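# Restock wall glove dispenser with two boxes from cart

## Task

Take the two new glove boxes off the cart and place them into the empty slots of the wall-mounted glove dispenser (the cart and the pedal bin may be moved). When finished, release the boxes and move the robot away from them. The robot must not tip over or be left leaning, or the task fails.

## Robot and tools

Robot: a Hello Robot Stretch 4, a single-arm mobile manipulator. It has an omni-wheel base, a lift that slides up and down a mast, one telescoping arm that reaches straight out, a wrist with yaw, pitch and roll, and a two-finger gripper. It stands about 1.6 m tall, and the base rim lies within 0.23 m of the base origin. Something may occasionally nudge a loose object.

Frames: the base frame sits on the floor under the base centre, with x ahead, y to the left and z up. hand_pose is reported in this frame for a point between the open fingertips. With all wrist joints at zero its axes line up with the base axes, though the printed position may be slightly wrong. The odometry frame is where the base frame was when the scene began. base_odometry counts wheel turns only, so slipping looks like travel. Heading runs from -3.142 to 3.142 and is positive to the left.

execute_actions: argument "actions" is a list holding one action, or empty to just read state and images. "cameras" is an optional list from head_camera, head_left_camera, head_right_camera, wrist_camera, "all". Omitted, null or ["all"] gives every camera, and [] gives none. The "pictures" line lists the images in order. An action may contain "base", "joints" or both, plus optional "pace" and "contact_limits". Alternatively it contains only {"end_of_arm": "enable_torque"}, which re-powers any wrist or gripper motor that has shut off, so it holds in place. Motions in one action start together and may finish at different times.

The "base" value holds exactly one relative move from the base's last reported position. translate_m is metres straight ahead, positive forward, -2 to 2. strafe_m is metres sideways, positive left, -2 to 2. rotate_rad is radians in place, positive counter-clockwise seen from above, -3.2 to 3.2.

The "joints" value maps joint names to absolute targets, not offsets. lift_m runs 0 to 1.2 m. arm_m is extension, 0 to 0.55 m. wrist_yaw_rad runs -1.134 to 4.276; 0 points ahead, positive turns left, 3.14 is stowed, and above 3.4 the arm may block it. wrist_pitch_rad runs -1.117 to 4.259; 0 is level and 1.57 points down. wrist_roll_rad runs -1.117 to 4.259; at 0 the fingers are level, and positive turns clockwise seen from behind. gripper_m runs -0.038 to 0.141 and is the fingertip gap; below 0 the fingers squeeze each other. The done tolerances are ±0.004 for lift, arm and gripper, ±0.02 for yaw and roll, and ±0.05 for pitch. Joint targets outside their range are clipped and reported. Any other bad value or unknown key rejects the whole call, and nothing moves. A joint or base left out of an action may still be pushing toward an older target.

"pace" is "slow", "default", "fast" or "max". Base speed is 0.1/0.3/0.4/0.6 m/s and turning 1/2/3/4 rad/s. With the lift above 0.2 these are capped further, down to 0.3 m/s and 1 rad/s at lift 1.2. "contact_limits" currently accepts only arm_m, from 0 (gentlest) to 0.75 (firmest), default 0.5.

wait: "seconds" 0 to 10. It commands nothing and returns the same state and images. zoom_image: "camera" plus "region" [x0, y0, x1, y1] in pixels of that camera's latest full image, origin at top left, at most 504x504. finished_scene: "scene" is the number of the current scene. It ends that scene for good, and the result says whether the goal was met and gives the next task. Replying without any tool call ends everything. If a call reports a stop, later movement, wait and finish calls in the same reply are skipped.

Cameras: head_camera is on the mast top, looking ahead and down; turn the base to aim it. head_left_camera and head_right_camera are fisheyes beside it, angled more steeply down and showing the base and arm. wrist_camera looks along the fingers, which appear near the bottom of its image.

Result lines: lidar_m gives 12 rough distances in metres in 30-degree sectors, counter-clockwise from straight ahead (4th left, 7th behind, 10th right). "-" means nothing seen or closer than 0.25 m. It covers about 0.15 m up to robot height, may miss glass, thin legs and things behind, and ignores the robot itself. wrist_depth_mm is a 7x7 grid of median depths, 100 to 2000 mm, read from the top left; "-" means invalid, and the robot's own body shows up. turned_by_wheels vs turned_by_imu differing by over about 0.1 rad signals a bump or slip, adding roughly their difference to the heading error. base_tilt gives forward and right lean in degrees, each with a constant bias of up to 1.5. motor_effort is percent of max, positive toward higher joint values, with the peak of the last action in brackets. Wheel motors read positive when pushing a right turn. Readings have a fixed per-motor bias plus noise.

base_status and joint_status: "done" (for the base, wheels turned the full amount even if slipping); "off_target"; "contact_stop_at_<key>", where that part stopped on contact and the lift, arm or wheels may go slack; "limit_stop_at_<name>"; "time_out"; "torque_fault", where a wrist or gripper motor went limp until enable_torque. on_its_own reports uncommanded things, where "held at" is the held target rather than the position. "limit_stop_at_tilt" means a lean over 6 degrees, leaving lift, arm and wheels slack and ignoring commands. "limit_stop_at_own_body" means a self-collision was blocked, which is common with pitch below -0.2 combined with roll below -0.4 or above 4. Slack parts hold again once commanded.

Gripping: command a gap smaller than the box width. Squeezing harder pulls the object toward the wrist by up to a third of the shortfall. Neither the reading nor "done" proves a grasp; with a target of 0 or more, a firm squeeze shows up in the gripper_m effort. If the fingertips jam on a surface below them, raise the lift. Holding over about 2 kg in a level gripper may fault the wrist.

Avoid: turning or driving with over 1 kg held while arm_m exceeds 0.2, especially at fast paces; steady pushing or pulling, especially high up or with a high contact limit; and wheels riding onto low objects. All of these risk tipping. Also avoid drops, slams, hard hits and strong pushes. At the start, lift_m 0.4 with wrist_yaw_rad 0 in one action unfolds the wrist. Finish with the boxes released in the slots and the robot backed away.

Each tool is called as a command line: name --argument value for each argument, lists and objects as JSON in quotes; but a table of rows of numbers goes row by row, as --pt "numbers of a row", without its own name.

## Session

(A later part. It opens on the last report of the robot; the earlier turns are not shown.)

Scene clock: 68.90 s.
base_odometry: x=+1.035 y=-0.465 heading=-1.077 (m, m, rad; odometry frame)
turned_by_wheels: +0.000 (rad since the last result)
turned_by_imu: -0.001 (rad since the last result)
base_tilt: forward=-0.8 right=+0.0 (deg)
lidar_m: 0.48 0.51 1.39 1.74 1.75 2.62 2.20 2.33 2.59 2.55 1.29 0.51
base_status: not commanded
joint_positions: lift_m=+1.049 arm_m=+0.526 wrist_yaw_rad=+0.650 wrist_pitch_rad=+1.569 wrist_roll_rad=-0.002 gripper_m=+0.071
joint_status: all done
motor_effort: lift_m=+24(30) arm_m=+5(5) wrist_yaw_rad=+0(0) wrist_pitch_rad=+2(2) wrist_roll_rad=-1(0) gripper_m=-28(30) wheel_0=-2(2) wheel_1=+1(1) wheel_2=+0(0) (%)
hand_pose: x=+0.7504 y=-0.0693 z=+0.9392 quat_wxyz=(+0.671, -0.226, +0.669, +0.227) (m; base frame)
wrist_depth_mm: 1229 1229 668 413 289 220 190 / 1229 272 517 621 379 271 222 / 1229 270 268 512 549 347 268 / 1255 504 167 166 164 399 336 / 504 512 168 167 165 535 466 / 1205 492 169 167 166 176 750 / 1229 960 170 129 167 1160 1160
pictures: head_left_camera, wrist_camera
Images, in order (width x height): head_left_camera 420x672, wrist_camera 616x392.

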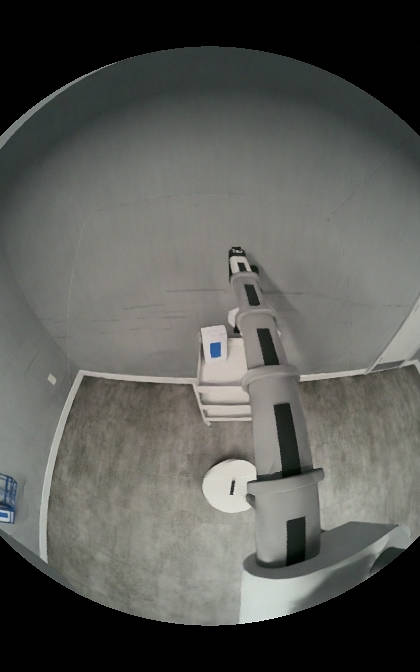

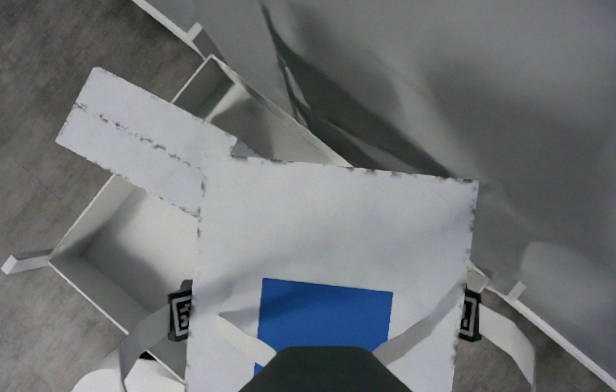

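execute_actions --actions '[{"joints":{"arm_m":0.15},"base":{"translate_m":-0.3}}]' --cameras '[]'

execute_actions --actions '[{"joints":{"wrist_pitch_rad":0,"wrist_yaw_rad":0,"arm_m":0.0},"base":{"rotate_rad":1.571},"pace":"slow"}]'

Scene clock: 73.30 s.
base_odometry: x=+0.893 y=-0.201 heading=-1.078 (m, m, rad; odometry frame)
turned_by_wheels: +0.000 (rad since the last result)
turned_by_imu: -0.001 (rad since the last result)
base_tilt: forward=-0.8 right=+0.0 (deg)
lidar_m: 0.25 1.28 1.80 1.68 1.75 2.62 1.91 1.99 2.57 2.51 1.68 0.25
base_status: done
joint_positions: lift_m=+1.050 arm_m=+0.151 wrist_yaw_rad=+0.650 wrist_pitch_rad=+1.569 wrist_roll_rad=-0.002 gripper_m=+0.071
joint_status: all done
motor_effort: lift_m=+24(24) arm_m=-5(7) wrist_yaw_rad=+0(1) wrist_pitch_rad=+3(3) wrist_roll_rad=+1(0) gripper_m=-29(26) wheel_0=-3(17) wheel_1=-3(9) wheel_2=+2(12) (%)
hand_pose: x=+0.3751 y=-0.0693 z=+0.9392 quat_wxyz=(+0.670, -0.226, +0.669, +0.227) (m; base frame)
wrist_depth_mm: 1229 1229 1205 1205 1042 768 627 / 1229 1229 1205 1205 1182 768 1078 / 1255 1229 1205 1205 1182 1160 1160 / 1229 1205 167 166 164 1160 1160 / 1229 1205 168 167 166 1138 1138 / 1182 1205 169 167 166 177 1160 / 1229 1205 170 129 167 1160 1160
pictures: none
No camera images: the call's "cameras" was empty. Leave "cameras" out to get every camera's image.

Scene clock: 76.17 s.
base_odometry: x=+0.893 y=-0.201 heading=+0.493 (m, m, rad; odometry frame)
turned_by_wheels: +1.570 (rad since the last result)
turned_by_imu: +1.548 (rad since the last result)
base_tilt: forward=-0.9 right=+0.0 (deg)
lidar_m: 0.38 1.74 2.59 1.89 1.99 2.60 2.50 1.71 0.82 0.80 1.28 0.41
base_status: done
joint_positions: lift_m=+1.050 arm_m=+0.002 wrist_yaw_rad=+0.000 wrist_pitch_rad=+0.009 wrist_roll_rad=-0.002 gripper_m=+0.071
joint_status: all done
on_its_own: wrist_pitch_rad is at rest, and its effort (-29) is outside its rest range (-23 to +23)
motor_effort: lift_m=+24(24) arm_m=-5(6) wrist_yaw_rad=-2(5) wrist_pitch_rad=-29(29) wrist_roll_rad=+1(0) gripper_m=-30(30) wheel_0=-4(9) wheel_1=-3(7) wheel_2=-3(7) (%)
hand_pose: x=+0.4611 y=-0.0873 z=+1.2252 quat_wxyz=(+1.000, -0.001, +0.005, +0.000) (m; base frame)
wrist_depth_mm: 1661 1618 1576 1576 1576 1537 1499 / 1708 1661 1618 1618 1537 1576 1499 / 1708 1661 1661 1576 1576 1537 1537 / 1618 1618 169 167 166 1537 1537 / 1708 1618 169 167 166 1499 1499 / 1661 1618 168 167 166 176 1499 / 1661 1618 168 129 165 1576 1537
pictures: head_camera, head_left_camera, head_right_camera, wrist_camera
Images, in order (width x height): head_camera 420x560, head_left_camera 420x672, head_right_camera 420x672, wrist_camera 616x392.

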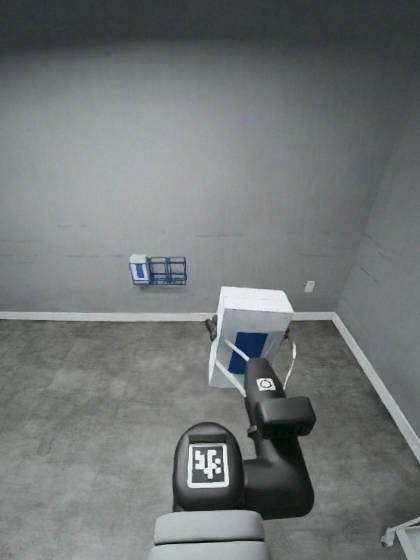

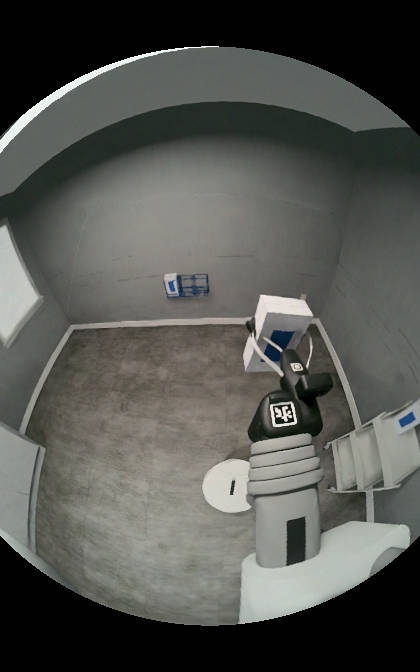

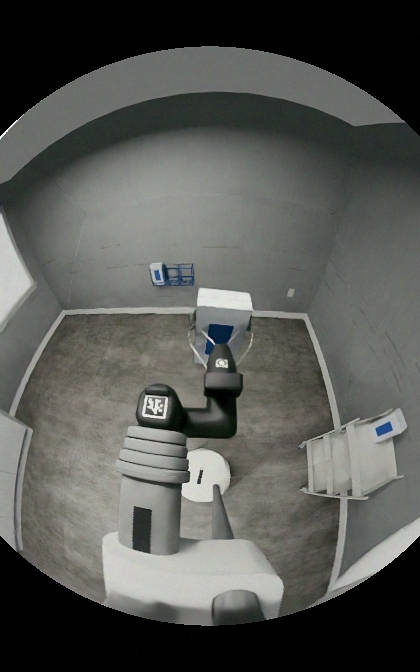

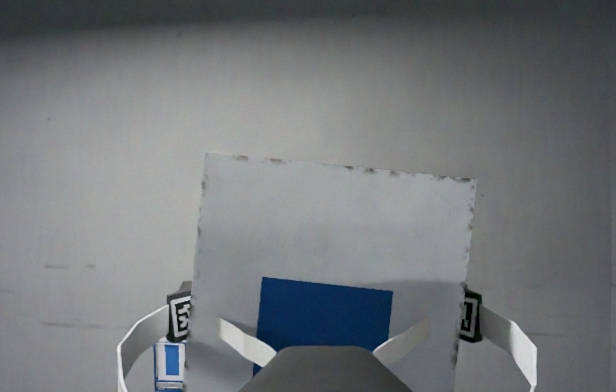

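execute_actions --actions '[{"joints":{"wrist_roll_rad":-0.095,"lift_m":0.85},"base":{"strafe_m":0.4}}]' --cameras '[]'

execute_actions --actions '[{"base":{"translate_m":1.0}}]'

Scene clock: 80.97 s.
base_odometry: x=+0.704 y=+0.151 heading=+0.493 (m, m, rad; odometry frame)
turned_by_wheels: +0.000 (rad since the last result)
turned_by_imu: -0.003 (rad since the last result)
base_tilt: forward=-0.9 right=+0.0 (deg)
lidar_m: 0.38 1.84 2.18 1.49 1.58 2.19 2.50 2.24 1.68 1.19 1.72 0.40
base_status: done
joint_positions: lift_m=+0.850 arm_m=+0.002 wrist_yaw_rad=+0.000 wrist_pitch_rad=+0.009 wrist_roll_rad=-0.095 gripper_m=+0.071
joint_status: all done
on_its_own: wrist_pitch_rad is at rest, and its effort (-26) is outside its rest range (-23 to +23)
motor_effort: lift_m=+17(24) arm_m=-5(5) wrist_yaw_rad=+0(2) wrist_pitch_rad=-26(29) wrist_roll_rad=-1(4) gripper_m=-23(29) wheel_0=-4(13) wheel_1=+2(11) wheel_2=+0(2) (%)
hand_pose: x=+0.4610 y=-0.0874 z=+1.0256 quat_wxyz=(+0.999, -0.047, +0.005, +0.000) (m; base frame)
wrist_depth_mm: 1708 1661 1661 1618 1618 1576 1537 / 1708 1661 1661 1661 1618 1576 1576 / 1708 1661 1618 1576 1576 1537 1537 / 1708 1661 168 167 166 1537 1537 / 1618 1661 168 167 166 1576 1499 / 1708 1618 168 167 166 176 1537 / 1661 1661 169 129 165 1537 1499
pictures: none
No camera images: the call's "cameras" was empty. Leave "cameras" out to get every camera's image.

Scene clock: 85.80 s.
base_odometry: x=+1.585 y=+0.624 heading=+0.493 (m, m, rad; odometry frame)
turned_by_wheels: +0.000 (rad since the last result)
turned_by_imu: -0.004 (rad since the last result)
base_tilt: forward=-0.9 right=+0.0 (deg)
lidar_m: 0.38 0.73 1.15 2.06 1.82 2.17 3.64 1.72 1.45 1.64 1.09 0.42
base_status: done
joint_positions: lift_m=+0.850 arm_m=+0.002 wrist_yaw_rad=+0.000 wrist_pitch_rad=+0.009 wrist_roll_rad=-0.095 gripper_m=+0.071
joint_status: not commanded
on_its_own: wrist_pitch_rad is at rest, and its effort (-27) is outside its rest range (-23 to +23)
motor_effort: lift_m=+17(18) arm_m=-5(5) wrist_yaw_rad=-1(1) wrist_pitch_rad=-27(28) wrist_roll_rad=+0(0) gripper_m=-24(25) wheel_0=+4(3) wheel_1=+4(8) wheel_2=-2(11) (%)
hand_pose: x=+0.4610 y=-0.0874 z=+1.0256 quat_wxyz=(+0.999, -0.047, +0.005, +0.000) (m; base frame)
wrist_depth_mm: 609 597 591 580 569 559 554 / 603 591 585 574 569 559 554 / 609 591 580 580 564 554 549 / 597 597 169 167 166 549 549 / 597 591 168 167 166 554 549 / 597 585 168 167 166 177 544 / 591 585 168 129 165 554 544
pictures: head_camera, head_left_camera, head_right_camera, wrist_camera
Images, in order (width x height): head_camera 420x560, head_left_camera 420x672, head_right_camera 420x672, wrist_camera 616x392.

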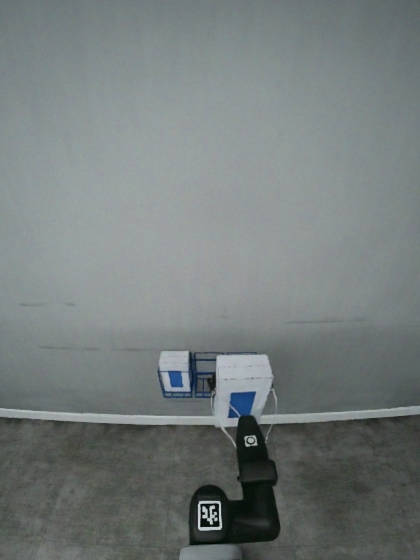

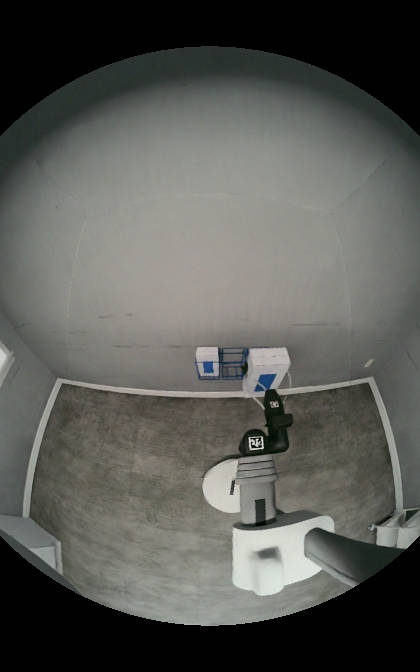

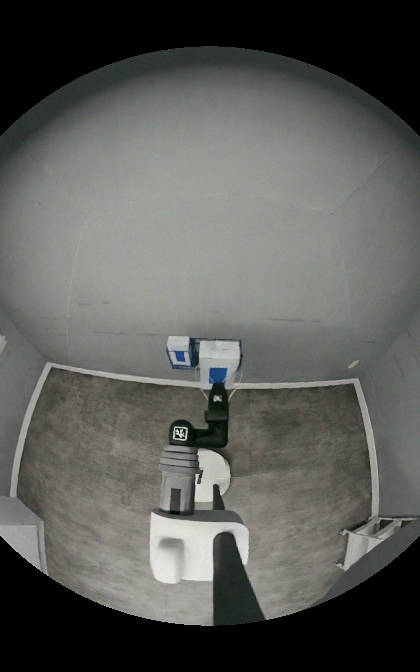

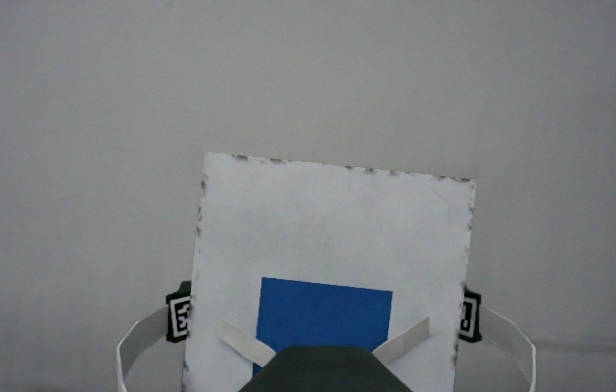

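zoom_image --camera "head_camera" --region '[140, 330, 300, 440]'

Region (140, 330, 300, 440) of head_camera's 420x560 image, scaled by 3.150, with more detail than that image has; it fills the top 346 rows of this view, and the rest is white.

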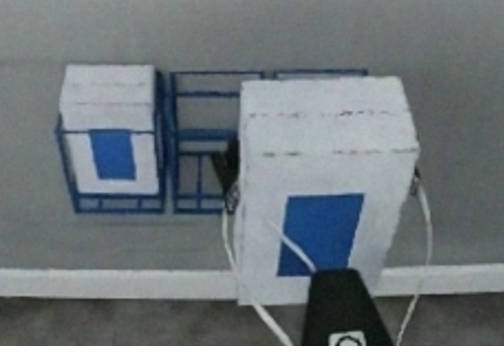

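execute_actions --actions '[{"base":{"strafe_m":0.074},"joints":{"lift_m":0.6}}]' --cameras '["head_camera","wrist_camera"]'

Scene clock: 95.77 s.
base_odometry: x=+1.550 y=+0.689 heading=+0.493 (m, m, rad; odometry frame)
turned_by_wheels: +0.000 (rad since the last result)
turned_by_imu: -0.002 (rad since the last result)
base_tilt: forward=-0.9 right=+0.0 (deg)
lidar_m: 0.39 0.83 1.17 1.97 1.76 2.05 3.63 2.42 1.52 1.71 1.10 0.42
base_status: done
joint_positions: lift_m=+0.600 arm_m=+0.002 wrist_yaw_rad=+0.000 wrist_pitch_rad=+0.009 wrist_roll_rad=-0.095 gripper_m=+0.071
joint_status: all done
on_its_own: wrist_pitch_rad is at rest, and its effort (-30) is outside its rest range (-23 to +23)
motor_effort: lift_m=+17(23) arm_m=-5(5) wrist_yaw_rad=+0(3) wrist_pitch_rad=-30(28) wrist_roll_rad=-1(0) gripper_m=-29(26) wheel_0=+0(8) wheel_1=+3(12) wheel_2=+0(2) (%)
hand_pose: x=+0.4610 y=-0.0874 z=+0.7756 quat_wxyz=(+0.999, -0.047, +0.005, +0.000) (m; base frame)
wrist_depth_mm: 609 597 585 580 569 559 554 / 603 597 585 580 574 559 554 / 609 591 580 574 569 559 549 / 603 591 168 167 166 554 549 / 603 591 168 167 166 554 554 / 597 591 168 167 166 177 549 / 597 496 168 129 165 496 549
pictures: head_camera, wrist_camera
Images, in order (width x height): head_camera 420x560, wrist_camera 616x392.

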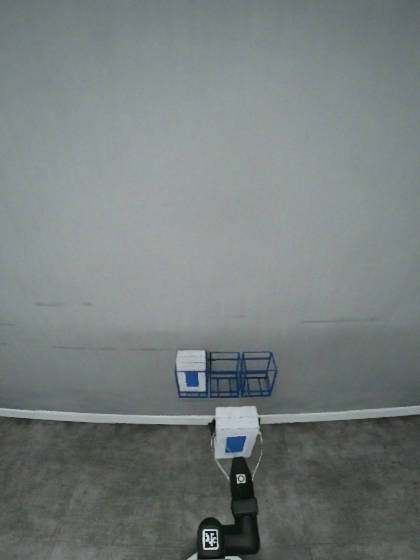

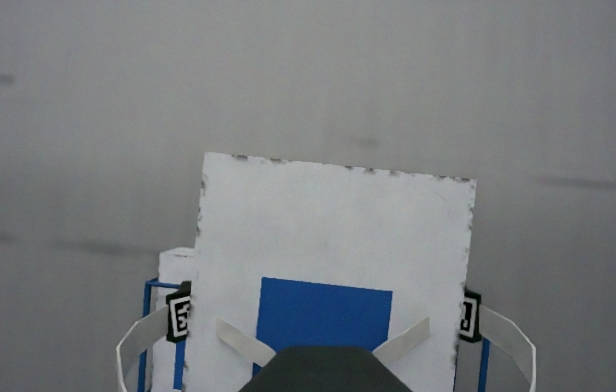

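execute_actions --actions '[{"base":{"strafe_m":0.02},"joints":{"lift_m":0.77}}]' --cameras '[]'

execute_actions --actions '[{"joints":{"arm_m":0.3},"pace":"slow"}]'

Scene clock: 101.73 s.
base_odometry: x=+1.541 y=+0.707 heading=+0.493 (m, m, rad; odometry frame)
turned_by_wheels: +0.000 (rad since the last result)
turned_by_imu: -0.002 (rad since the last result)
base_tilt: forward=-0.8 right=+0.0 (deg)
lidar_m: 0.39 0.83 1.16 1.94 1.76 2.01 3.61 2.43 1.52 1.74 1.11 0.41
base_status: done
joint_positions: lift_m=+0.769 arm_m=+0.002 wrist_yaw_rad=+0.000 wrist_pitch_rad=+0.009 wrist_roll_rad=-0.095 gripper_m=+0.071
joint_status: all done
on_its_own: wrist_pitch_rad is at rest, and its effort (-26) is outside its rest range (-23 to +23)
motor_effort: lift_m=+24(28) arm_m=-5(5) wrist_yaw_rad=+0(3) wrist_pitch_rad=-26(29) wrist_roll_rad=-1(0) gripper_m=-25(28) wheel_0=-2(14) wheel_1=+2(11) wheel_2=+0(0) (%)
hand_pose: x=+0.4610 y=-0.0874 z=+0.9451 quat_wxyz=(+0.999, -0.047, +0.004, +0.000) (m; base frame)
wrist_depth_mm: 603 603 585 580 569 559 554 / 603 597 591 580 569 564 549 / 609 597 585 580 564 564 549 / 603 591 168 167 166 559 554 / 603 591 168 167 166 554 549 / 597 591 168 167 166 177 549 / 603 585 168 129 165 554 544
pictures: none
No camera images: the call's "cameras" was empty. Leave "cameras" out to get every camera's image.

Scene clock: 106.00 s.
base_odometry: x=+1.541 y=+0.707 heading=+0.493 (m, m, rad; odometry frame)
turned_by_wheels: +0.000 (rad since the last result)
turned_by_imu: -0.002 (rad since the last result)
base_tilt: forward=-0.9 right=+0.0 (deg)
lidar_m: 0.66 0.82 1.16 1.96 1.75 2.00 3.62 2.46 1.52 1.73 1.09 0.71
base_status: not commanded
joint_positions: lift_m=+0.769 arm_m=+0.299 wrist_yaw_rad=+0.000 wrist_pitch_rad=+0.009 wrist_roll_rad=-0.095 gripper_m=+0.071
joint_status: all done
on_its_own: wrist_pitch_rad is at rest, and its effort (-27) is outside its rest range (-23 to +23)
motor_effort: lift_m=+24(24) arm_m=+5(6) wrist_yaw_rad=+0(0) wrist_pitch_rad=-27(27) wrist_roll_rad=-1(1) gripper_m=-30(27) wheel_0=-2(2) wheel_1=+2(2) wheel_2=+0(0) (%)
hand_pose: x=+0.7585 y=-0.0874 z=+0.9451 quat_wxyz=(+0.999, -0.047, +0.004, +0.000) (m; base frame)
wrist_depth_mm: 287 283 279 274 271 266 265 / 287 283 278 274 270 265 263 / 286 283 278 272 270 266 262 / 287 282 168 167 166 263 262 / 286 281 168 167 166 264 260 / 286 281 168 167 165 177 259 / 285 279 168 129 165 264 259
pictures: head_camera, head_left_camera, head_right_camera, wrist_camera
Images, in order (width x height): head_camera 420x560, head_left_camera 420x672, head_right_camera 420x672, wrist_camera 616x392.

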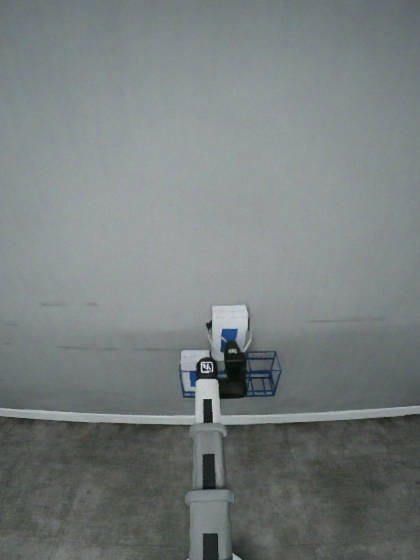

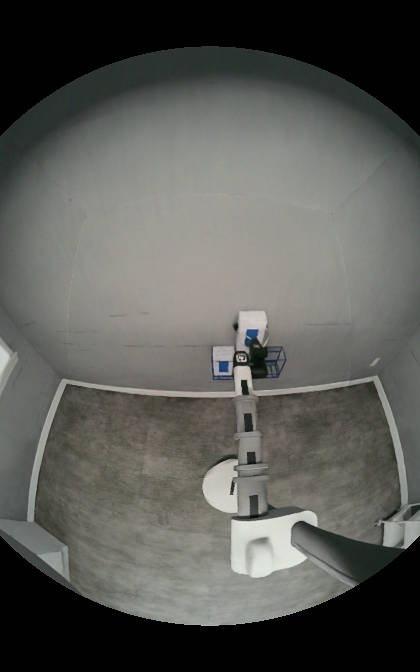

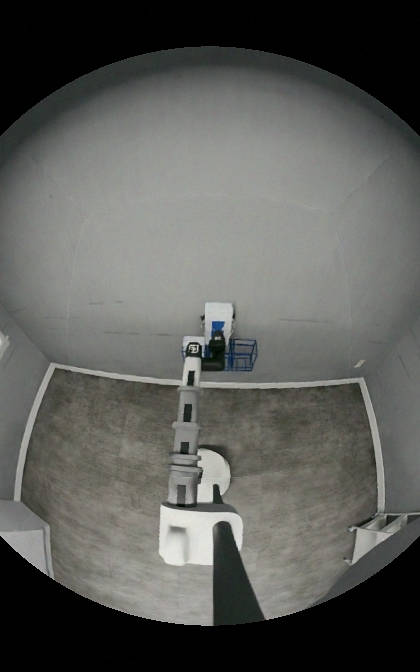

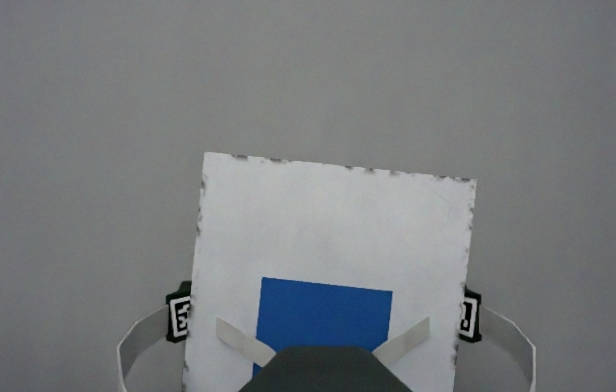

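execute_actions --actions '[{"joints":{"arm_m":0.312},"pace":"slow"}]' --cameras '[]'

execute_actions --actions '[{"joints":{"lift_m":0.67},"pace":"slow"}]'

Scene clock: 109.60 s.
base_odometry: x=+1.541 y=+0.707 heading=+0.493 (m, m, rad; odometry frame)
turned_by_wheels: +0.000 (rad since the last result)
turned_by_imu: -0.001 (rad since the last result)
base_tilt: forward=-0.8 right=+0.0 (deg)
lidar_m: 0.69 0.82 1.18 1.96 1.77 2.01 3.61 2.43 1.52 1.73 1.10 0.70
base_status: not commanded
joint_positions: lift_m=+0.769 arm_m=+0.311 wrist_yaw_rad=+0.000 wrist_pitch_rad=+0.009 wrist_roll_rad=-0.095 gripper_m=+0.071
joint_status: all done
on_its_own: wrist_pitch_rad is at rest, and its effort (-28) is outside its rest range (-23 to +23)
motor_effort: lift_m=+24(24) arm_m=+5(5) wrist_yaw_rad=-1(1) wrist_pitch_rad=-28(24) wrist_roll_rad=+0(0) gripper_m=-28(28) wheel_0=-2(2) wheel_1=+2(2) wheel_2=+0(0) (%)
hand_pose: x=+0.7705 y=-0.0874 z=+0.9451 quat_wxyz=(+0.999, -0.047, +0.004, +0.000) (m; base frame)
wrist_depth_mm: 274 270 267 263 258 254 251 / 276 271 266 263 257 253 251 / 273 270 265 260 258 253 251 / 273 270 169 167 166 251 250 / 272 268 168 167 166 252 249 / 271 268 168 167 166 177 250 / 272 266 168 129 165 250 249
pictures: none
No camera images: the call's "cameras" was empty. Leave "cameras" out to get every camera's image.

Scene clock: 111.30 s.
base_odometry: x=+1.541 y=+0.707 heading=+0.493 (m, m, rad; odometry frame)
turned_by_wheels: +0.000 (rad since the last result)
turned_by_imu: -0.001 (rad since the last result)
base_tilt: forward=-0.9 right=+0.0 (deg)
lidar_m: 0.69 0.84 1.16 1.95 1.75 2.00 3.61 2.46 1.53 1.75 1.09 0.72
base_status: not commanded
joint_positions: lift_m=+0.671 arm_m=+0.311 wrist_yaw_rad=-0.003 wrist_pitch_rad=-0.014 wrist_roll_rad=-0.093 gripper_m=+0.071
joint_status: all done
on_its_own: wrist_pitch_rad is at rest, and its effort (+41) is outside its rest range (-23 to +23)
motor_effort: lift_m=+8(29) arm_m=+5(5) wrist_yaw_rad=+9(9) wrist_pitch_rad=+41(42) wrist_roll_rad=-6(6) gripper_m=-27(27) wheel_0=-2(2) wheel_1=+2(2) wheel_2=+0(0) (%)
hand_pose: x=+0.7702 y=-0.0883 z=+0.8532 quat_wxyz=(+0.999, -0.046, -0.007, -0.002) (m; base frame)
wrist_depth_mm: 281 277 273 270 266 263 259 / 279 274 271 268 263 260 258 / 276 272 270 265 263 259 256 / 273 270 171 170 168 255 254 / 272 267 170 169 167 252 252 / 270 266 168 167 166 173 250 / 266 263 167 130 163 250 248
pictures: head_camera, head_left_camera, head_right_camera, wrist_camera
Images, in order (width x height): head_camera 420x560, head_left_camera 420x672, head_right_camera 420x672, wrist_camera 616x392.

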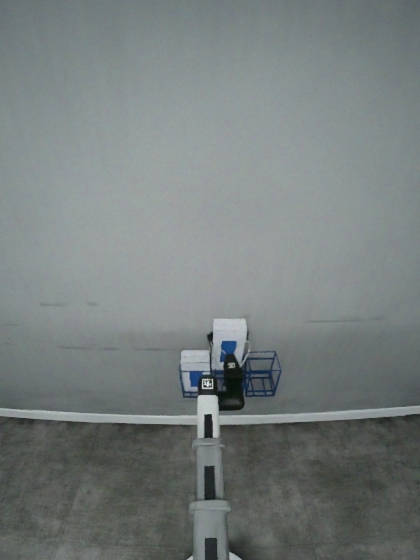

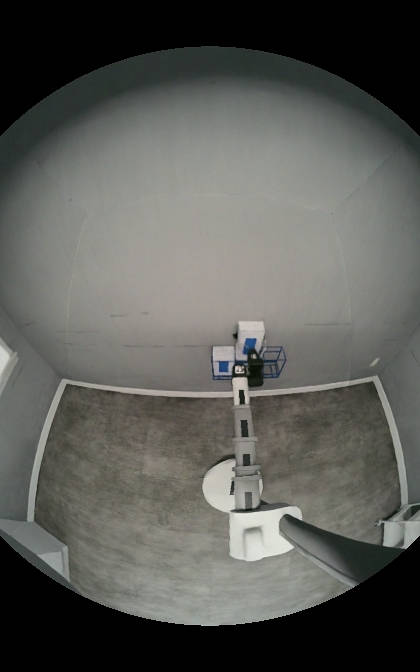

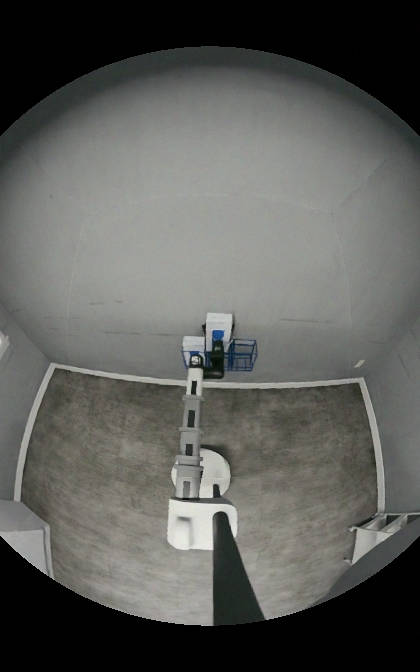

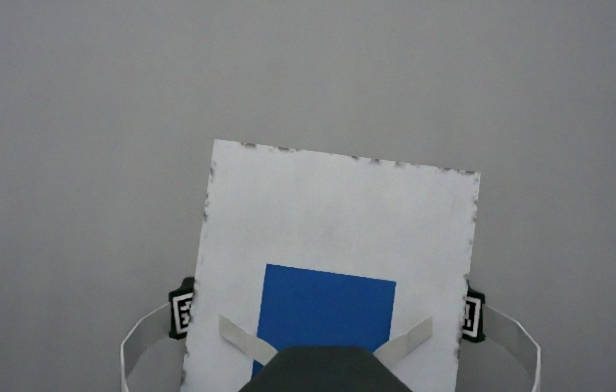

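execute_actions --actions '[{"joints":{"lift_m":0.73}}]' --cameras '[]'

execute_actions --actions '[{"base":{"strafe_m":-0.015}}]' --cameras '["head_left_camera","head_right_camera"]'

zoom_image --camera "head_left_camera" --region '[200, 300, 300, 400]'

zoom_image --camera "head_right_camera" --region '[170, 290, 270, 390]'

Scene clock: 115.03 s.
base_odometry: x=+1.541 y=+0.707 heading=+0.493 (m, m, rad; odometry frame)
turned_by_wheels: +0.000 (rad since the last result)
turned_by_imu: -0.001 (rad since the last result)
base_tilt: forward=-0.8 right=+0.0 (deg)
lidar_m: 0.68 0.83 1.15 1.94 1.76 2.01 3.60 2.42 1.51 1.73 1.10 0.72
base_status: not commanded
joint_positions: lift_m=+0.730 arm_m=+0.311 wrist_yaw_rad=+0.000 wrist_pitch_rad=+0.009 wrist_roll_rad=-0.095 gripper_m=+0.071
joint_status: all done
on_its_own: wrist_pitch_rad is at rest, and its effort (-27) is outside its rest range (-23 to +23)
motor_effort: lift_m=+24(24) arm_m=+5(5) wrist_yaw_rad=+1(9) wrist_pitch_rad=-27(40) wrist_roll_rad=-1(7) gripper_m=-29(25) wheel_0=-2(2) wheel_1=+2(2) wheel_2=+0(0) (%)
hand_pose: x=+0.7705 y=-0.0875 z=+0.9052 quat_wxyz=(+0.999, -0.047, +0.004, +0.000) (m; base frame)
wrist_depth_mm: 274 271 267 264 259 254 252 / 274 270 265 262 257 255 251 / 273 270 265 260 257 253 251 / 273 270 169 168 167 252 250 / 273 268 168 167 166 253 250 / 272 267 168 167 165 177 249 / 272 266 167 128 165 250 249
pictures: none
No camera images: the call's "cameras" was empty. Leave "cameras" out to get every camera's image.

Scene clock: 115.77 s.
base_odometry: x=+1.548 y=+0.694 heading=+0.493 (m, m, rad; odometry frame)
turned_by_wheels: +0.000 (rad since the last result)
turned_by_imu: +0.000 (rad since the last result)
base_tilt: forward=-0.8 right=+0.0 (deg)
lidar_m: 0.67 0.81 1.17 1.98 1.76 2.01 3.60 2.44 1.51 1.72 1.10 0.73
base_status: done
joint_positions: lift_m=+0.730 arm_m=+0.311 wrist_yaw_rad=+0.000 wrist_pitch_rad=+0.009 wrist_roll_rad=-0.095 gripper_m=+0.071
joint_status: not commanded
on_its_own: wrist_pitch_rad is at rest, and its effort (-26) is outside its rest range (-23 to +23)
motor_effort: lift_m=+24(24) arm_m=+5(5) wrist_yaw_rad=+0(2) wrist_pitch_rad=-26(25) wrist_roll_rad=-1(1) gripper_m=-30(23) wheel_0=+3(13) wheel_1=-3(8) wheel_2=+0(0) (%)
hand_pose: x=+0.7705 y=-0.0874 z=+0.9052 quat_wxyz=(+0.999, -0.047, +0.004, +0.000) (m; base frame)
wrist_depth_mm: 274 271 266 262 257 254 251 / 273 270 265 260 257 254 251 / 273 270 265 260 256 253 250 / 273 270 169 168 167 252 250 / 272 268 169 167 167 252 250 / 272 268 168 167 166 177 249 / 272 266 167 128 164 251 248
pictures: head_left_camera, head_right_camera
Images, in order (width x height): head_left_camera 420x672, head_right_camera 420x672.

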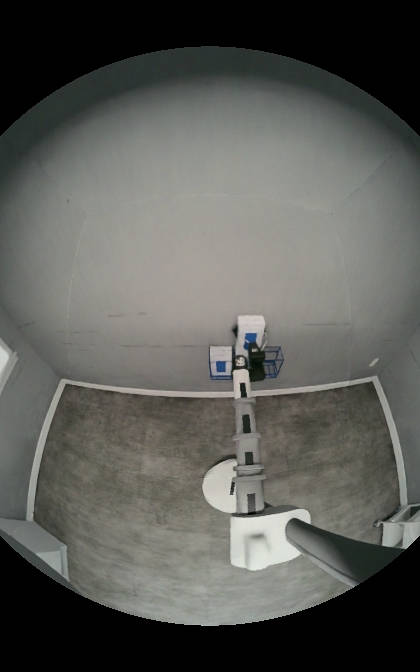

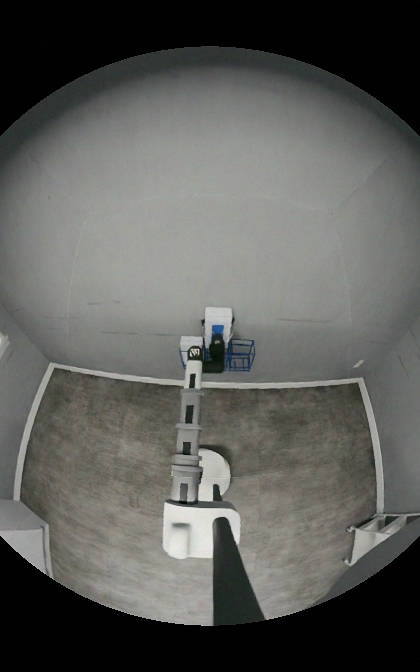

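Region (200, 300, 300, 400) of head_left_camera's 420x672 image, scaled by 5.040, with more detail than that image has.

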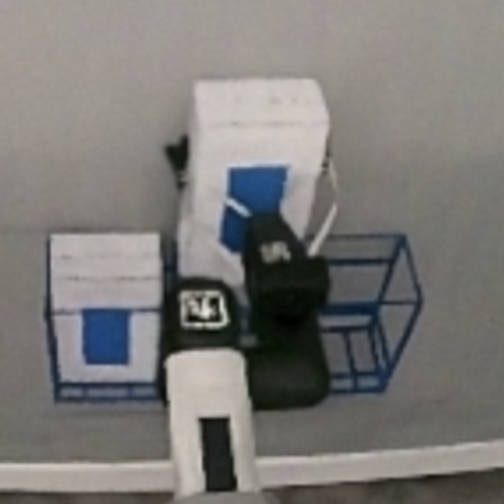

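Region (170, 290, 270, 390) of head_right_camera's 420x672 image, scaled by 5.040, with more detail than that image has.

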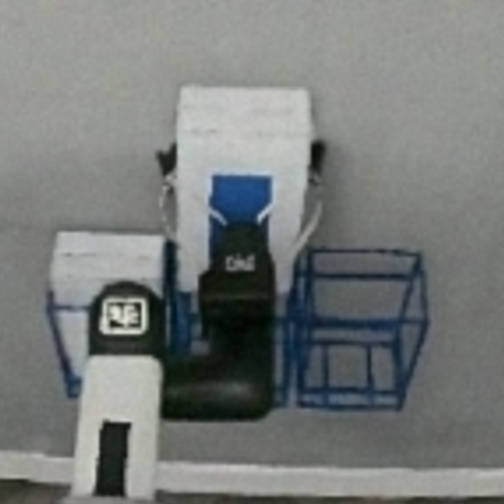

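execute_actions --actions '[{"joints":{"lift_m":0.67},"pace":"slow"}]' --cameras '["head_right_camera","wrist_camera"]'

zoom_image --camera "head_right_camera" --region '[170, 290, 270, 390]'

Scene clock: 119.00 s.
base_odometry: x=+1.548 y=+0.694 heading=+0.493 (m, m, rad; odometry frame)
turned_by_wheels: +0.000 (rad since the last result)
turned_by_imu: -0.001 (rad since the last result)
base_tilt: forward=-0.9 right=+0.0 (deg)
lidar_m: 0.68 0.82 1.18 1.96 1.77 2.04 3.61 2.39 1.51 1.72 1.10 0.72
base_status: not commanded
joint_positions: lift_m=+0.670 arm_m=+0.311 wrist_yaw_rad=-0.002 wrist_pitch_rad=+0.009 wrist_roll_rad=-0.096 gripper_m=+0.071
joint_status: all done
on_its_own: wrist_pitch_rad is at rest, and its effort (-31) is outside its rest range (-23 to +23)
motor_effort: lift_m=+18(20) arm_m=+5(5) wrist_yaw_rad=+4(6) wrist_pitch_rad=-31(41) wrist_roll_rad=+3(4) gripper_m=-27(29) wheel_0=+2(3) wheel_1=-3(3) wheel_2=-1(1) (%)
hand_pose: x=+0.7704 y=-0.0879 z=+0.8456 quat_wxyz=(+0.999, -0.048, +0.005, -0.001) (m; base frame)
wrist_depth_mm: 276 270 266 262 259 254 251 / 273 270 264 260 258 254 252 / 273 270 266 262 257 254 251 / 271 268 169 168 166 252 251 / 271 267 169 167 166 253 250 / 272 267 168 167 165 171 249 / 271 266 167 129 164 251 248
pictures: head_right_camera, wrist_camera
Images, in order (width x height): head_right_camera 420x672, wrist_camera 616x392.

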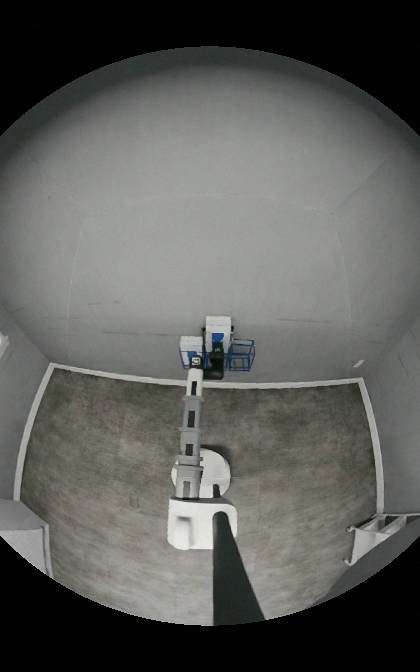

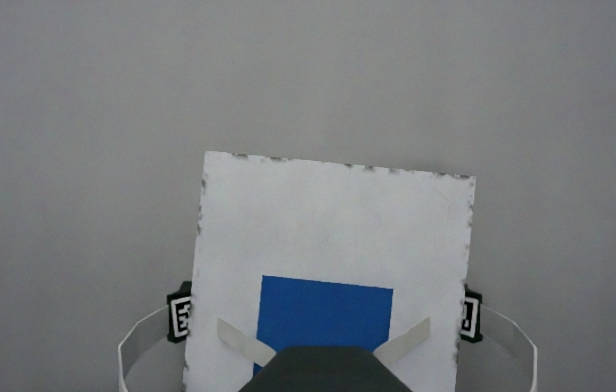

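Region (170, 290, 270, 390) of head_right_camera's 420x672 image, scaled by 5.040, with more detail than that image has.

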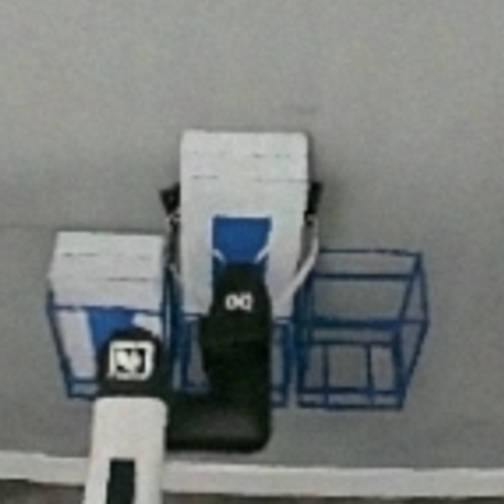

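execute_actions --actions '[{"joints":{"lift_m":0.6},"pace":"slow"}]' --cameras '["head_right_camera","wrist_camera"]'

zoom_image --camera "head_right_camera" --region '[170, 290, 270, 390]'

Scene clock: 122.37 s.
base_odometry: x=+1.548 y=+0.694 heading=+0.493 (m, m, rad; odometry frame)
turned_by_wheels: +0.000 (rad since the last result)
turned_by_imu: -0.001 (rad since the last result)
base_tilt: forward=-0.9 right=+0.0 (deg)
lidar_m: 0.68 0.83 1.17 1.95 1.76 2.04 3.60 2.42 1.52 1.71 1.10 0.72
base_status: not commanded
joint_positions: lift_m=+0.600 arm_m=+0.311 wrist_yaw_rad=-0.001 wrist_pitch_rad=+0.009 wrist_roll_rad=-0.096 gripper_m=+0.071
joint_status: all done
on_its_own: wrist_pitch_rad is at rest, and its effort (-27) is outside its rest range (-23 to +23)
motor_effort: lift_m=+17(18) arm_m=+5(5) wrist_yaw_rad=+4(5) wrist_pitch_rad=-27(26) wrist_roll_rad=+2(2) gripper_m=-26(25) wheel_0=+2(2) wheel_1=-3(3) wheel_2=-1(1) (%)
hand_pose: x=+0.7704 y=-0.0878 z=+0.7758 quat_wxyz=(+0.999, -0.048, +0.004, -0.001) (m; base frame)
wrist_depth_mm: 274 268 266 263 258 254 252 / 274 270 265 262 259 255 251 / 274 270 264 260 257 254 251 / 272 268 169 168 167 253 250 / 272 268 168 167 166 252 251 / 241 266 168 167 165 176 250 / 182 182 167 129 164 251 248
pictures: head_right_camera, wrist_camera
Images, in order (width x height): head_right_camera 420x672, wrist_camera 616x392.

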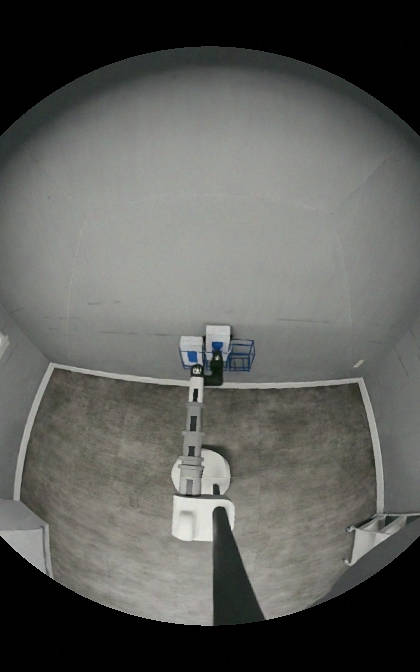

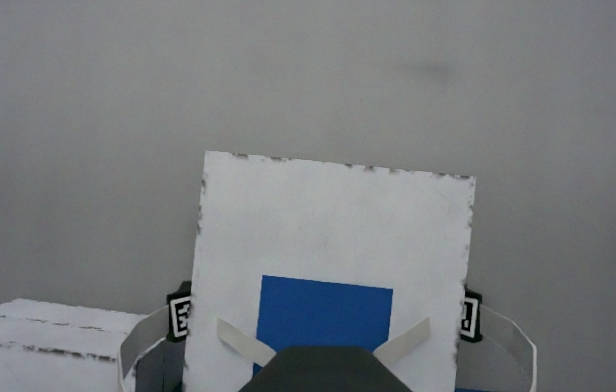

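Region (170, 290, 270, 390) of head_right_camera's 420x672 image, scaled by 5.040, with more detail than that image has.

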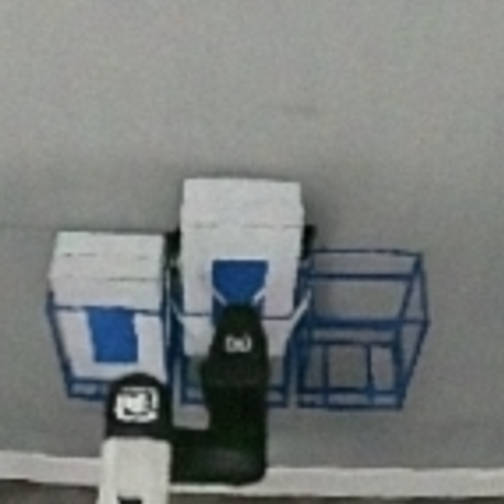

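execute_actions --actions '[{"joints":{"gripper_m":0.14}}]' --cameras '["wrist_camera"]'

execute_actions --actions '[{"joints":{"arm_m":0.0}}]' --cameras '["head_camera","wrist_camera"]'

Scene clock: 126.20 s.
base_odometry: x=+1.548 y=+0.694 heading=+0.493 (m, m, rad; odometry frame)
turned_by_wheels: +0.000 (rad since the last result)
turned_by_imu: -0.001 (rad since the last result)
base_tilt: forward=-0.9 right=+0.0 (deg)
lidar_m: 0.68 0.82 1.14 1.96 1.76 2.03 3.60 2.42 1.50 1.73 1.10 0.72
base_status: not commanded
joint_positions: lift_m=+0.600 arm_m=+0.311 wrist_yaw_rad=+0.000 wrist_pitch_rad=+0.002 wrist_roll_rad=-0.095 gripper_m=+0.140
joint_status: all done
motor_effort: lift_m=+17(17) arm_m=+5(5) wrist_yaw_rad=-2(9) wrist_pitch_rad=-7(24) wrist_roll_rad=+1(1) gripper_m=-1(30) wheel_0=+2(2) wheel_1=-1(3) wheel_2=-1(1) (%)
hand_pose: x=+0.7706 y=-0.0873 z=+0.7777 quat_wxyz=(+0.999, -0.048, +0.001, +0.000) (m; base frame)
wrist_depth_mm: 277 273 267 265 260 257 253 / 277 272 266 263 259 255 251 / 274 271 267 262 258 254 252 / 274 270 266 262 257 254 250 / 272 268 264 259 256 252 250 / 271 266 196 193 190 207 248 / 182 193 194 141 186 250 248
pictures: wrist_camera
Images, in order (width x height): wrist_camera 616x392.

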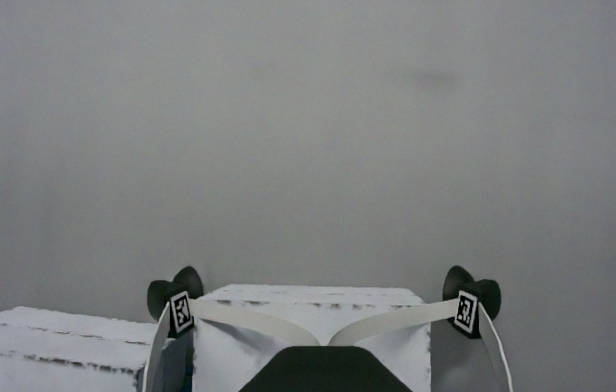

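Scene clock: 128.23 s.
base_odometry: x=+1.548 y=+0.694 heading=+0.493 (m, m, rad; odometry frame)
turned_by_wheels: +0.000 (rad since the last result)
turned_by_imu: -0.001 (rad since the last result)
base_tilt: forward=-0.9 right=+0.0 (deg)
lidar_m: 0.68 0.83 1.15 1.97 1.76 2.03 3.62 2.41 1.53 1.72 1.12 0.72
base_status: not commanded
joint_positions: lift_m=+0.600 arm_m=+0.002 wrist_yaw_rad=+0.000 wrist_pitch_rad=+0.002 wrist_roll_rad=-0.095 gripper_m=+0.140
joint_status: all done
motor_effort: lift_m=+17(17) arm_m=-5(6) wrist_yaw_rad=+0(2) wrist_pitch_rad=-5(6) wrist_roll_rad=+1(1) gripper_m=-1(4) wheel_0=+2(2) wheel_1=-2(2) wheel_2=-1(1) (%)
hand_pose: x=+0.4610 y=-0.0874 z=+0.7777 quat_wxyz=(+0.999, -0.048, +0.001, +0.000) (m; base frame)
wrist_depth_mm: 609 603 597 580 574 569 554 / 609 603 585 580 574 564 554 / 603 597 585 574 574 564 554 / 603 597 585 580 564 554 549 / 603 597 580 504 564 554 549 / 603 585 220 496 554 207 549 / 597 585 492 140 559 554 544
pictures: head_camera, wrist_camera
Images, in order (width x height): head_camera 420x560, wrist_camera 616x392.

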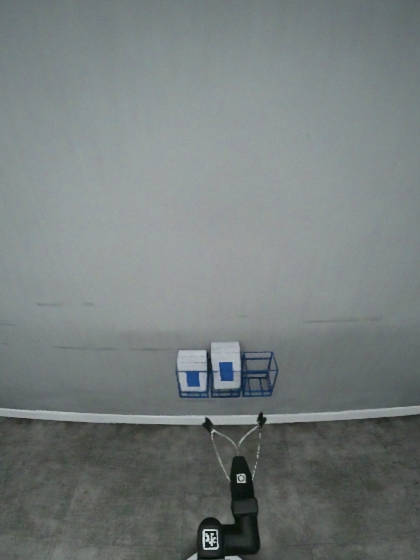

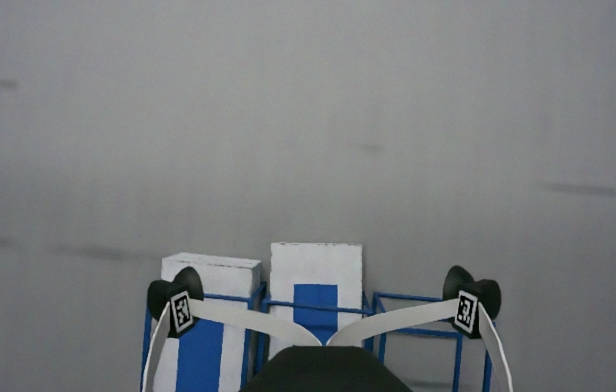

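execute_actions --actions '[{"joints":{"lift_m":0.66,"gripper_m":0.03,"wrist_roll_rad":0}}]' --cameras '[]'

execute_actions --actions '[{"joints":{"arm_m":0.3}}]' --cameras '[]'

execute_actions --actions '[{"joints":{"lift_m":0.585},"pace":"slow"}]' --cameras '["wrist_camera","head_right_camera"]'

Scene clock: 132.87 s.
base_odometry: x=+1.548 y=+0.694 heading=+0.493 (m, m, rad; odometry frame)
turned_by_wheels: +0.000 (rad since the last result)
turned_by_imu: -0.002 (rad since the last result)
base_tilt: forward=-0.9 right=+0.0 (deg)
lidar_m: 0.67 0.82 1.16 1.97 1.76 2.02 3.60 2.40 1.52 1.72 1.10 0.71
base_status: not commanded
joint_positions: lift_m=+0.660 arm_m=+0.002 wrist_yaw_rad=+0.000 wrist_pitch_rad=+0.002 wrist_roll_rad=+0.000 gripper_m=+0.030
joint_status: all done
motor_effort: lift_m=+22(26) arm_m=-5(5) wrist_yaw_rad=+0(1) wrist_pitch_rad=-6(7) wrist_roll_rad=+2(1) gripper_m=-4(1) wheel_0=+2(2) wheel_1=-1(2) wheel_2=-1(1) (%)
hand_pose: x=+0.4610 y=-0.0874 z=+0.8373 quat_wxyz=(+1.000, +0.000, +0.001, +0.000) (m; base frame)
wrist_depth_mm: 609 597 591 585 574 564 559 / 603 603 585 580 574 564 559 / 603 591 591 580 569 559 554 / 603 597 585 574 564 564 554 / 597 597 585 574 569 559 549 / 597 591 492 500 194 554 549 / 597 585 488 139 564 496 549
pictures: none
No camera images: the call's "cameras" was empty. Leave "cameras" out to get every camera's image.

Scene clock: 134.87 s.
base_odometry: x=+1.548 y=+0.694 heading=+0.493 (m, m, rad; odometry frame)
turned_by_wheels: +0.000 (rad since the last result)
turned_by_imu: -0.001 (rad since the last result)
base_tilt: forward=-0.8 right=+0.0 (deg)
lidar_m: 0.67 0.80 1.16 1.98 1.77 2.02 3.62 2.43 1.51 1.72 1.10 0.70
base_status: not commanded
joint_positions: lift_m=+0.660 arm_m=+0.299 wrist_yaw_rad=+0.000 wrist_pitch_rad=+0.002 wrist_roll_rad=+0.000 gripper_m=+0.030
joint_status: all done
motor_effort: lift_m=+22(22) arm_m=+5(6) wrist_yaw_rad=+0(0) wrist_pitch_rad=-7(7) wrist_roll_rad=+1(1) gripper_m=-9(4) wheel_0=+2(2) wheel_1=-2(1) wheel_2=-1(1) (%)
hand_pose: x=+0.7585 y=-0.0874 z=+0.8373 quat_wxyz=(+1.000, +0.000, +0.001, +0.000) (m; base frame)
wrist_depth_mm: 289 285 281 276 272 267 264 / 289 285 279 274 271 267 264 / 287 283 278 273 270 265 263 / 286 281 277 272 268 265 262 / 285 279 277 273 268 265 260 / 283 279 276 271 194 264 262 / 285 279 273 138 264 262 259
pictures: none
No camera images: the call's "cameras" was empty. Leave "cameras" out to get every camera's image.

Scene clock: 136.37 s.
base_odometry: x=+1.548 y=+0.694 heading=+0.493 (m, m, rad; odometry frame)
turned_by_wheels: +0.000 (rad since the last result)
turned_by_imu: -0.001 (rad since the last result)
base_tilt: forward=-0.9 right=+0.0 (deg)
lidar_m: 0.67 0.83 1.14 1.97 1.77 2.04 3.63 2.42 1.50 1.70 1.07 0.71
base_status: not commanded
joint_positions: lift_m=+0.586 arm_m=+0.299 wrist_yaw_rad=+0.001 wrist_pitch_rad=-0.026 wrist_roll_rad=-0.001 gripper_m=+0.030
joint_status: all done
on_its_own: wrist_pitch_rad is at rest, and its effort (+73) is outside its rest range (-23 to +23)
motor_effort: lift_m=+5(21) arm_m=+5(5) wrist_yaw_rad=-2(1) wrist_pitch_rad=+73(74) wrist_roll_rad=+3(4) gripper_m=-5(6) wheel_0=+2(2) wheel_1=-1(1) wheel_2=-1(1) (%)
hand_pose: x=+0.7585 y=-0.0873 z=+0.7718 quat_wxyz=(+1.000, -0.001, -0.013, +0.000) (m; base frame)
wrist_depth_mm: 298 296 290 285 281 276 272 / 296 291 286 282 278 273 271 / 293 289 283 278 276 271 266 / 289 285 281 276 272 267 265 / 286 282 276 272 268 264 262 / 283 278 273 212 191 262 258 / 227 221 204 133 197 257 256
pictures: head_right_camera, wrist_camera
Images, in order (width x height): head_right_camera 420x672, wrist_camera 616x392.

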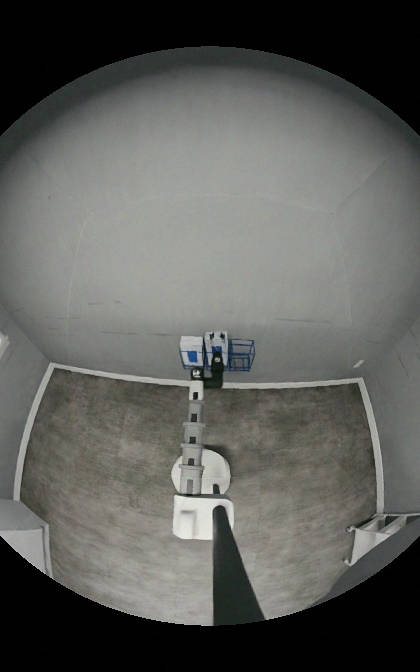

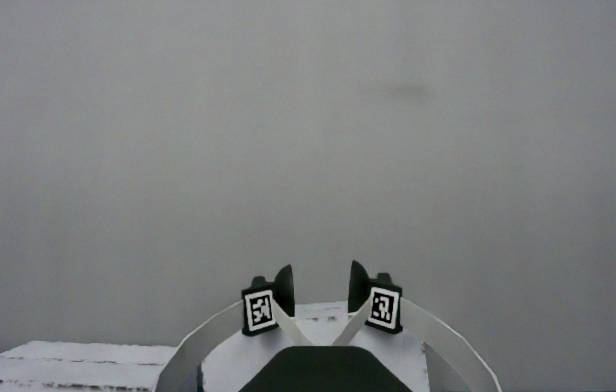

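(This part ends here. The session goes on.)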